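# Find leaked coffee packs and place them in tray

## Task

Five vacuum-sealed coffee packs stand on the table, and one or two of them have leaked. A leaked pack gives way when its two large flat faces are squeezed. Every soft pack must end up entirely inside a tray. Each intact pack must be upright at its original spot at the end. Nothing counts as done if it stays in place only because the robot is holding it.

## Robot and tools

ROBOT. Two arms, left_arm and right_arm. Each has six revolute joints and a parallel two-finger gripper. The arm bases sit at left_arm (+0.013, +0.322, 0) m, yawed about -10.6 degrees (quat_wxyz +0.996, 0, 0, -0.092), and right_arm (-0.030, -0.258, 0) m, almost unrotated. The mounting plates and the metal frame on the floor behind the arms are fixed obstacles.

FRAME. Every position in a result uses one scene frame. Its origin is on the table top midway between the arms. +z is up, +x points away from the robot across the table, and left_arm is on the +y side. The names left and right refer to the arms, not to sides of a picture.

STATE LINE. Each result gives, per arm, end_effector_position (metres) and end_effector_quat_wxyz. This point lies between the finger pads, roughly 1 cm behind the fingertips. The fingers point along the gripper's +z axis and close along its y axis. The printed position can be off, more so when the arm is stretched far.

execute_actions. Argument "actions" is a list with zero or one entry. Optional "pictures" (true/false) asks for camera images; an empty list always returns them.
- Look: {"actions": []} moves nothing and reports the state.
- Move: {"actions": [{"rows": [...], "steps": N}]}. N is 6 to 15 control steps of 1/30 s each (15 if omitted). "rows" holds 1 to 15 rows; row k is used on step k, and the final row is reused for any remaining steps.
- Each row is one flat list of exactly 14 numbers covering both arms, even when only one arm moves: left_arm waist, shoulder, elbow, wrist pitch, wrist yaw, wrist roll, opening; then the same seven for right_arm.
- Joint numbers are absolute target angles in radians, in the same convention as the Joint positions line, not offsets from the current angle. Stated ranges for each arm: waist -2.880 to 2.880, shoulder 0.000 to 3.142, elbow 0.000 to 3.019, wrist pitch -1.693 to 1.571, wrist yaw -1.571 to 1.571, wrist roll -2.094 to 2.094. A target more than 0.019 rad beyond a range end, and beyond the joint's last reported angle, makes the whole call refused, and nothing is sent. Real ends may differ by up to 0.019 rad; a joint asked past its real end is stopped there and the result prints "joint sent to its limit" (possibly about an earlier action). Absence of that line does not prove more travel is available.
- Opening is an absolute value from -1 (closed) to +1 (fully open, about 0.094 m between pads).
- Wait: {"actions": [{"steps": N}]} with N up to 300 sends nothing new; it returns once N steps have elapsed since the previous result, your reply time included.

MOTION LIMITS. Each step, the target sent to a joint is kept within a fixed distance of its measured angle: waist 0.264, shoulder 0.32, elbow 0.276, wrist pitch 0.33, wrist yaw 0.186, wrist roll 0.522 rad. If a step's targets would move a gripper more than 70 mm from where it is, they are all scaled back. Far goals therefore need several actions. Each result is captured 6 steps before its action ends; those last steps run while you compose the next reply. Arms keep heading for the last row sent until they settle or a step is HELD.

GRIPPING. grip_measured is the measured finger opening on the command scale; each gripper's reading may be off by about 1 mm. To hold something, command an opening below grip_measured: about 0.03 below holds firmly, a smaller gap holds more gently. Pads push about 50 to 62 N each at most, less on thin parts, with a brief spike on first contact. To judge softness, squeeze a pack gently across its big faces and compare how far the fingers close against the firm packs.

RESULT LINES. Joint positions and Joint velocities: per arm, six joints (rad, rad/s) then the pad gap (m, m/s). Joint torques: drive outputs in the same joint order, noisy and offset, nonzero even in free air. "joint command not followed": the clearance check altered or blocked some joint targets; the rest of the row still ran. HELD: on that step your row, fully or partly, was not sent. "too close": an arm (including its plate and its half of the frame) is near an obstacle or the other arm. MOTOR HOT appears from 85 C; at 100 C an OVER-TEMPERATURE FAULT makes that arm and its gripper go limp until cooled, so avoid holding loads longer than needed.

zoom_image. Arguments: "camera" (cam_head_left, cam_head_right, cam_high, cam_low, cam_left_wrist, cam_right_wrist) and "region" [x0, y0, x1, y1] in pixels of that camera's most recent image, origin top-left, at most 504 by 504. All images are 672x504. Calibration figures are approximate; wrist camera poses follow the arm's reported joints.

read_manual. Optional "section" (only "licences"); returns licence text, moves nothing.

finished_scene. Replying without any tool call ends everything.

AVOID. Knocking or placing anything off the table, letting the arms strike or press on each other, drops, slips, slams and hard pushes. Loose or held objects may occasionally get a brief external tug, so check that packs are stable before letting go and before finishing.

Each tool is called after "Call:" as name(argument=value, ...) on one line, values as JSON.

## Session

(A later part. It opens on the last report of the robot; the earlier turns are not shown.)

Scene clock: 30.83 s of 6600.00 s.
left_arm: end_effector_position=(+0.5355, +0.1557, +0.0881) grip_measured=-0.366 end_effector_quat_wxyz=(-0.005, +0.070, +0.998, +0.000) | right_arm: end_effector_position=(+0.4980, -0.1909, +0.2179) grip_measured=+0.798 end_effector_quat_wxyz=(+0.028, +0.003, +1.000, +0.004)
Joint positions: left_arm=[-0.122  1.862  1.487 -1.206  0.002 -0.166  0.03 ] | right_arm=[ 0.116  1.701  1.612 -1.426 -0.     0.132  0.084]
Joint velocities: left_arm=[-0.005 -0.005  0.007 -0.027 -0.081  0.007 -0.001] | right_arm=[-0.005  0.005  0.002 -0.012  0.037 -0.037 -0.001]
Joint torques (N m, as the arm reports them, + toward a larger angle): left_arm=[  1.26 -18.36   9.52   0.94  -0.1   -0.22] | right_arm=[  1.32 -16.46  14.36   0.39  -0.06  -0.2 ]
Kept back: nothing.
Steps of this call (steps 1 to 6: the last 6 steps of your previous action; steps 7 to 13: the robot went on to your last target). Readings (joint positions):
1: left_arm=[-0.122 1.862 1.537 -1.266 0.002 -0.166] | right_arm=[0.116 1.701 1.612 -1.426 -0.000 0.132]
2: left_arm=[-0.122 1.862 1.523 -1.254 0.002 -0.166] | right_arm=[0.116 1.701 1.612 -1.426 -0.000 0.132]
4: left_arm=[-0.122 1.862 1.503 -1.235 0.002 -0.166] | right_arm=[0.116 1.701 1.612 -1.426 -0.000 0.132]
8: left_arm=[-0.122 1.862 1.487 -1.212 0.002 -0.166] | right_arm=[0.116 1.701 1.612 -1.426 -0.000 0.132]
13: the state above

Call:
execute_actions(actions=[{"rows":[[-0.11,1.85,1.49,-1.194,0,-0.178,-0.41,0.125,1.71,1.65,-1.44,0,0.12,0.8],[-0.11,1.85,1.488,-1.194,0,-0.178,-0.41,0.125,1.71,1.65,-1.44,0,0.12,0.8],[-0.11,1.85,1.488,-1.194,0,-0.178,-0.38,0.125,1.71,1.65,-1.44,0,0.12,0.8],[-0.11,1.85,1.49,-1.194,0,-0.178,-0.34,0.125,1.71,1.65,-1.44,0,0.12,0.8],[-0.11,1.85,1.495,-1.194,0,-0.178,-0.2,0.125,1.71,1.65,-1.44,0,0.12,0.8],[-0.11,1.85,1.5,-1.2,0,-0.178,0.05,0.125,1.71,1.65,-1.44,0,0.12,0.8],[-0.11,1.85,1.51,-1.2,0,-0.178,0.35,0.125,1.71,1.65,-1.44,0,0.12,0.8],[-0.11,1.84,1.53,-1.21,0,-0.178,0.65,0.125,1.71,1.65,-1.44,0,0.12,0.8],[-0.11,1.83,1.555,-1.225,0,-0.178,0.8,0.125,1.71,1.65,-1.44,0,0.12,0.8],[-0.11,1.82,1.58,-1.25,0,-0.178,0.8,0.125,1.71,1.65,-1.44,0,0.12,0.8],[-0.11,1.81,1.605,-1.28,0,-0.178,0.8,0.125,1.71,1.65,-1.44,0,0.12,0.8],[-0.11,1.8,1.63,-1.31,0,-0.178,0.8,0.125,1.71,1.65,-1.44,0,0.12,0.8],[-0.11,1.79,1.655,-1.345,0,-0.178,0.8,0.125,1.71,1.65,-1.44,0,0.12,0.8],[-0.11,1.785,1.68,-1.38,0,-0.178,0.8,0.125,1.71,1.65,-1.44,0,0.12,0.8],[-0.11,1.78,1.7,-1.42,0,-0.178,0.8,0.125,1.71,1.65,-1.44,0,0.12,0.8]],"steps":15}])

Call:
execute_actions(actions=[{"steps":18}], pictures=true)

Scene clock: 31.77 s of 6600.00 s.
left_arm: end_effector_position=(+0.5350, +0.1558, +0.0880) grip_measured=+0.679 end_effector_quat_wxyz=(-0.006, +0.070, +0.998, +0.001) | right_arm: end_effector_position=(+0.4980, -0.1909, +0.2179) grip_measured=+0.798 end_effector_quat_wxyz=(+0.028, +0.003, +1.000, +0.004)
Joint positions: left_arm=[-0.122  1.862  1.487 -1.207  0.002 -0.166  0.079] | right_arm=[ 0.116  1.701  1.612 -1.426 -0.     0.132  0.084]
Joint velocities: left_arm=[-0.005 -0.015  0.071 -0.115 -0.037 -0.022  0.24 ] | right_arm=[-0.015 -0.005 -0.012 -0.017 -0.022 -0.007  0.   ]
Joint torques (N m, as the arm reports them, + toward a larger angle): left_arm=[  1.04 -20.7   13.86  -0.24  -0.07  -0.24] | right_arm=[  1.29 -16.38  14.37   0.37  -0.04  -0.21]
Steps of this call (steps 1 to 19: the robot went on to your last target; steps 20 to 28: the first 9 steps of this action). Readings (joint positions):
20: left_arm=[-0.122 1.862 1.487 -1.205 0.002 -0.166] | right_arm=[0.116 1.701 1.612 -1.426 -0.000 0.132]
21: left_arm=[-0.122 1.862 1.486 -1.205 0.002 -0.166] | right_arm=[0.116 1.701 1.612 -1.426 -0.000 0.132]
23: left_arm=[-0.122 1.862 1.485 -1.205 0.002 -0.166] | right_arm=[0.116 1.701 1.612 -1.426 -0.000 0.132]
27: left_arm=[-0.122 1.862 1.485 -1.205 0.002 -0.166] | right_arm=[0.116 1.701 1.612 -1.426 -0.000 0.132]
28: the state above

Scene clock: 32.37 s of 6600.00 s.
left_arm: end_effector_position=(+0.5440, +0.1530, +0.2038) grip_measured=+0.798 end_effector_quat_wxyz=(+0.029, +0.070, +0.997, -0.008) | right_arm: end_effector_position=(+0.4980, -0.1909, +0.2179) grip_measured=+0.798 end_effector_quat_wxyz=(+0.028, +0.003, +1.000, +0.004)
Joint positions: left_arm=[-0.122  1.769  1.666 -1.409  0.002 -0.166  0.084] | right_arm=[ 0.116  1.701  1.612 -1.426 -0.     0.132  0.084]
Joint velocities: left_arm=[-0.015 -0.015 -0.012 -0.017 -0.007 -0.051 -0.001] | right_arm=[ 0.005 -0.015 -0.027 -0.012  0.022 -0.007  0.   ]
Joint torques (N m, as the arm reports them, + toward a larger angle): left_arm=[  1.41 -15.72  11.87  -0.37  -0.07  -0.2 ] | right_arm=[  1.24 -16.45  14.35   0.4   -0.05  -0.2 ]
Kept back: nothing.
Steps of this call (steps 1 to 6: the last 6 steps of your previous action; steps 7 to 18: the robot went on to your last target). Readings (joint positions):
1: left_arm=[-0.122 1.862 1.492 -1.216 0.002 -0.166] | right_arm=[0.116 1.701 1.612 -1.426 -0.000 0.132]
2: left_arm=[-0.122 1.862 1.502 -1.232 0.002 -0.166] | right_arm=[0.116 1.701 1.612 -1.426 -0.000 0.132]
4: left_arm=[-0.122 1.859 1.533 -1.271 0.002 -0.166] | right_arm=[0.116 1.701 1.612 -1.426 -0.000 0.132]
8: left_arm=[-0.122 1.836 1.605 -1.364 0.002 -0.166] | right_arm=[0.116 1.701 1.612 -1.426 -0.000 0.132]
18: the state above
camera_calibration (this result's frames):
cam_left_wrist: T_world_to_cam=[[-0.147582, -0.988999, 0.0100425, 0.230341], [-0.82646, 0.128892, 0.548043, 0.323592], [-0.543308, 0.0725815, -0.83639, 0.578008], [0, 0, 0, 1]] pos_world=[0.615467, 0.144146, 0.303785]
cam_right_wrist: T_world_to_cam=[[-0.00254964, -0.999995, -0.00208879, -0.193847], [-0.844912, 0.00103692, 0.534904, 0.308006], [-0.534899, 0.00312866, -0.84491, 0.577883], [0, 0, 0, 1]] pos_world=[0.568853, -0.195974, 0.323101]

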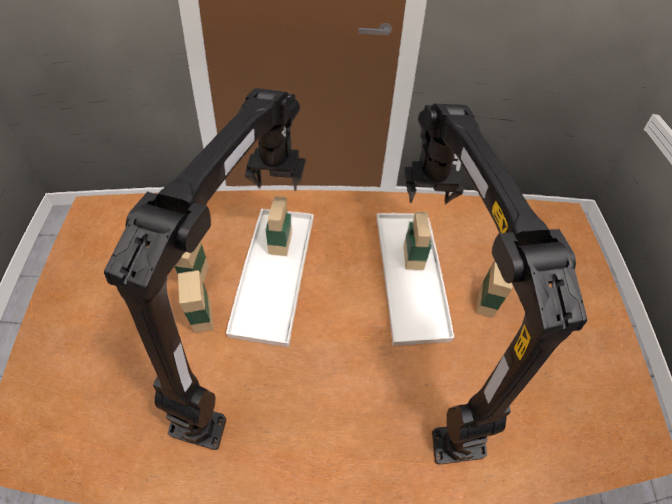

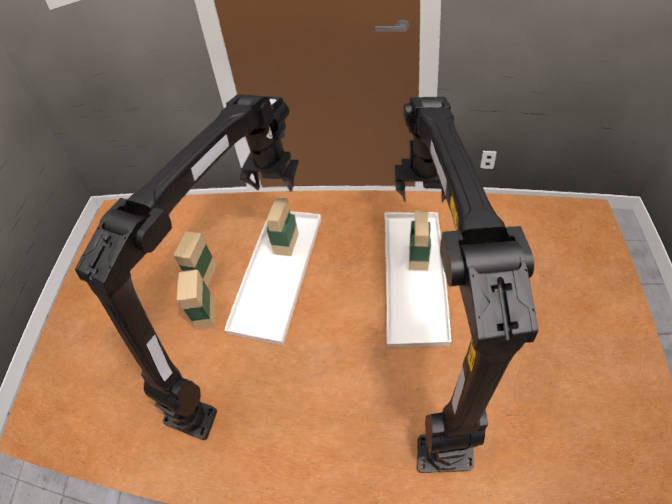

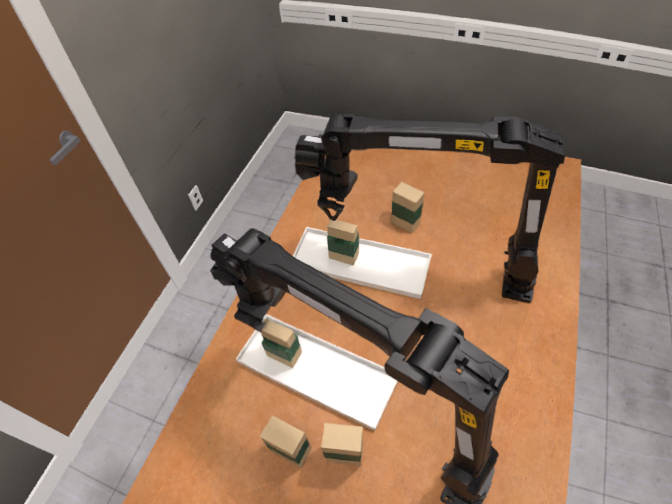

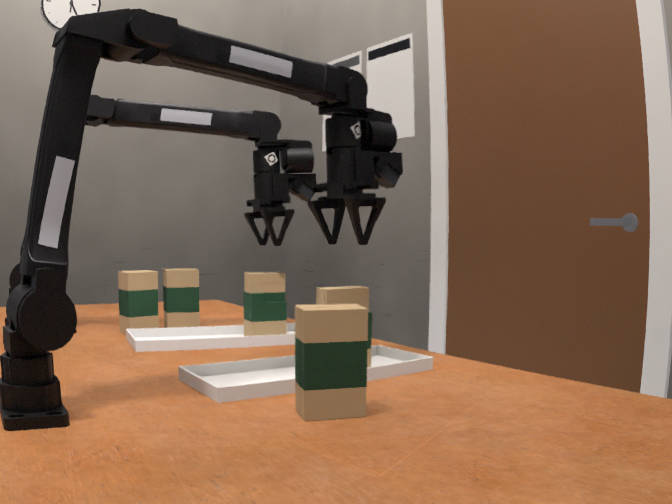

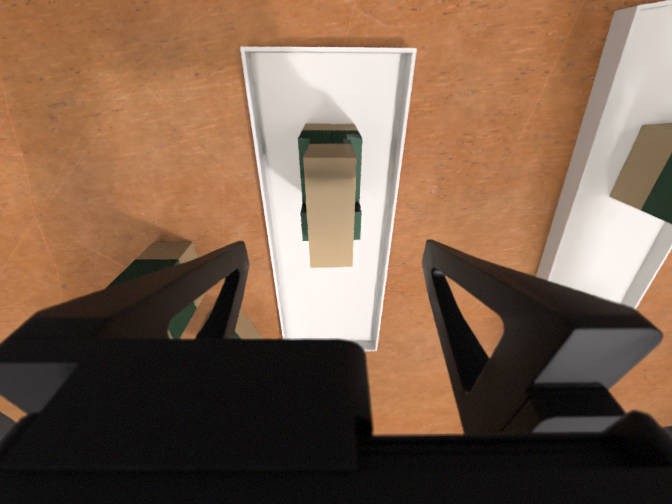

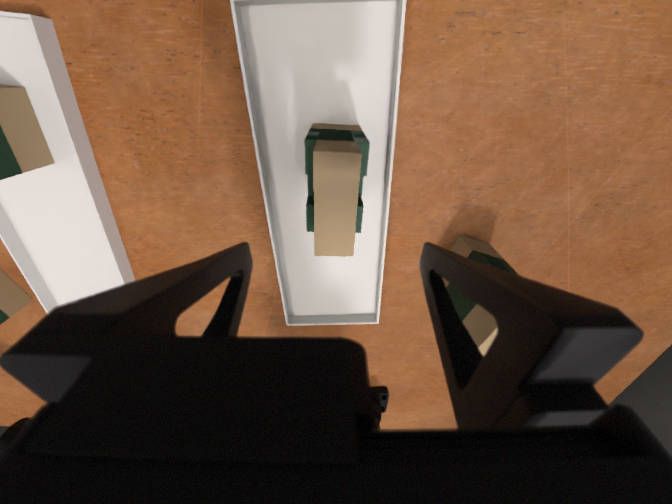

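Call:
finished_scene(scene=1)

The scene is finished: the task was done.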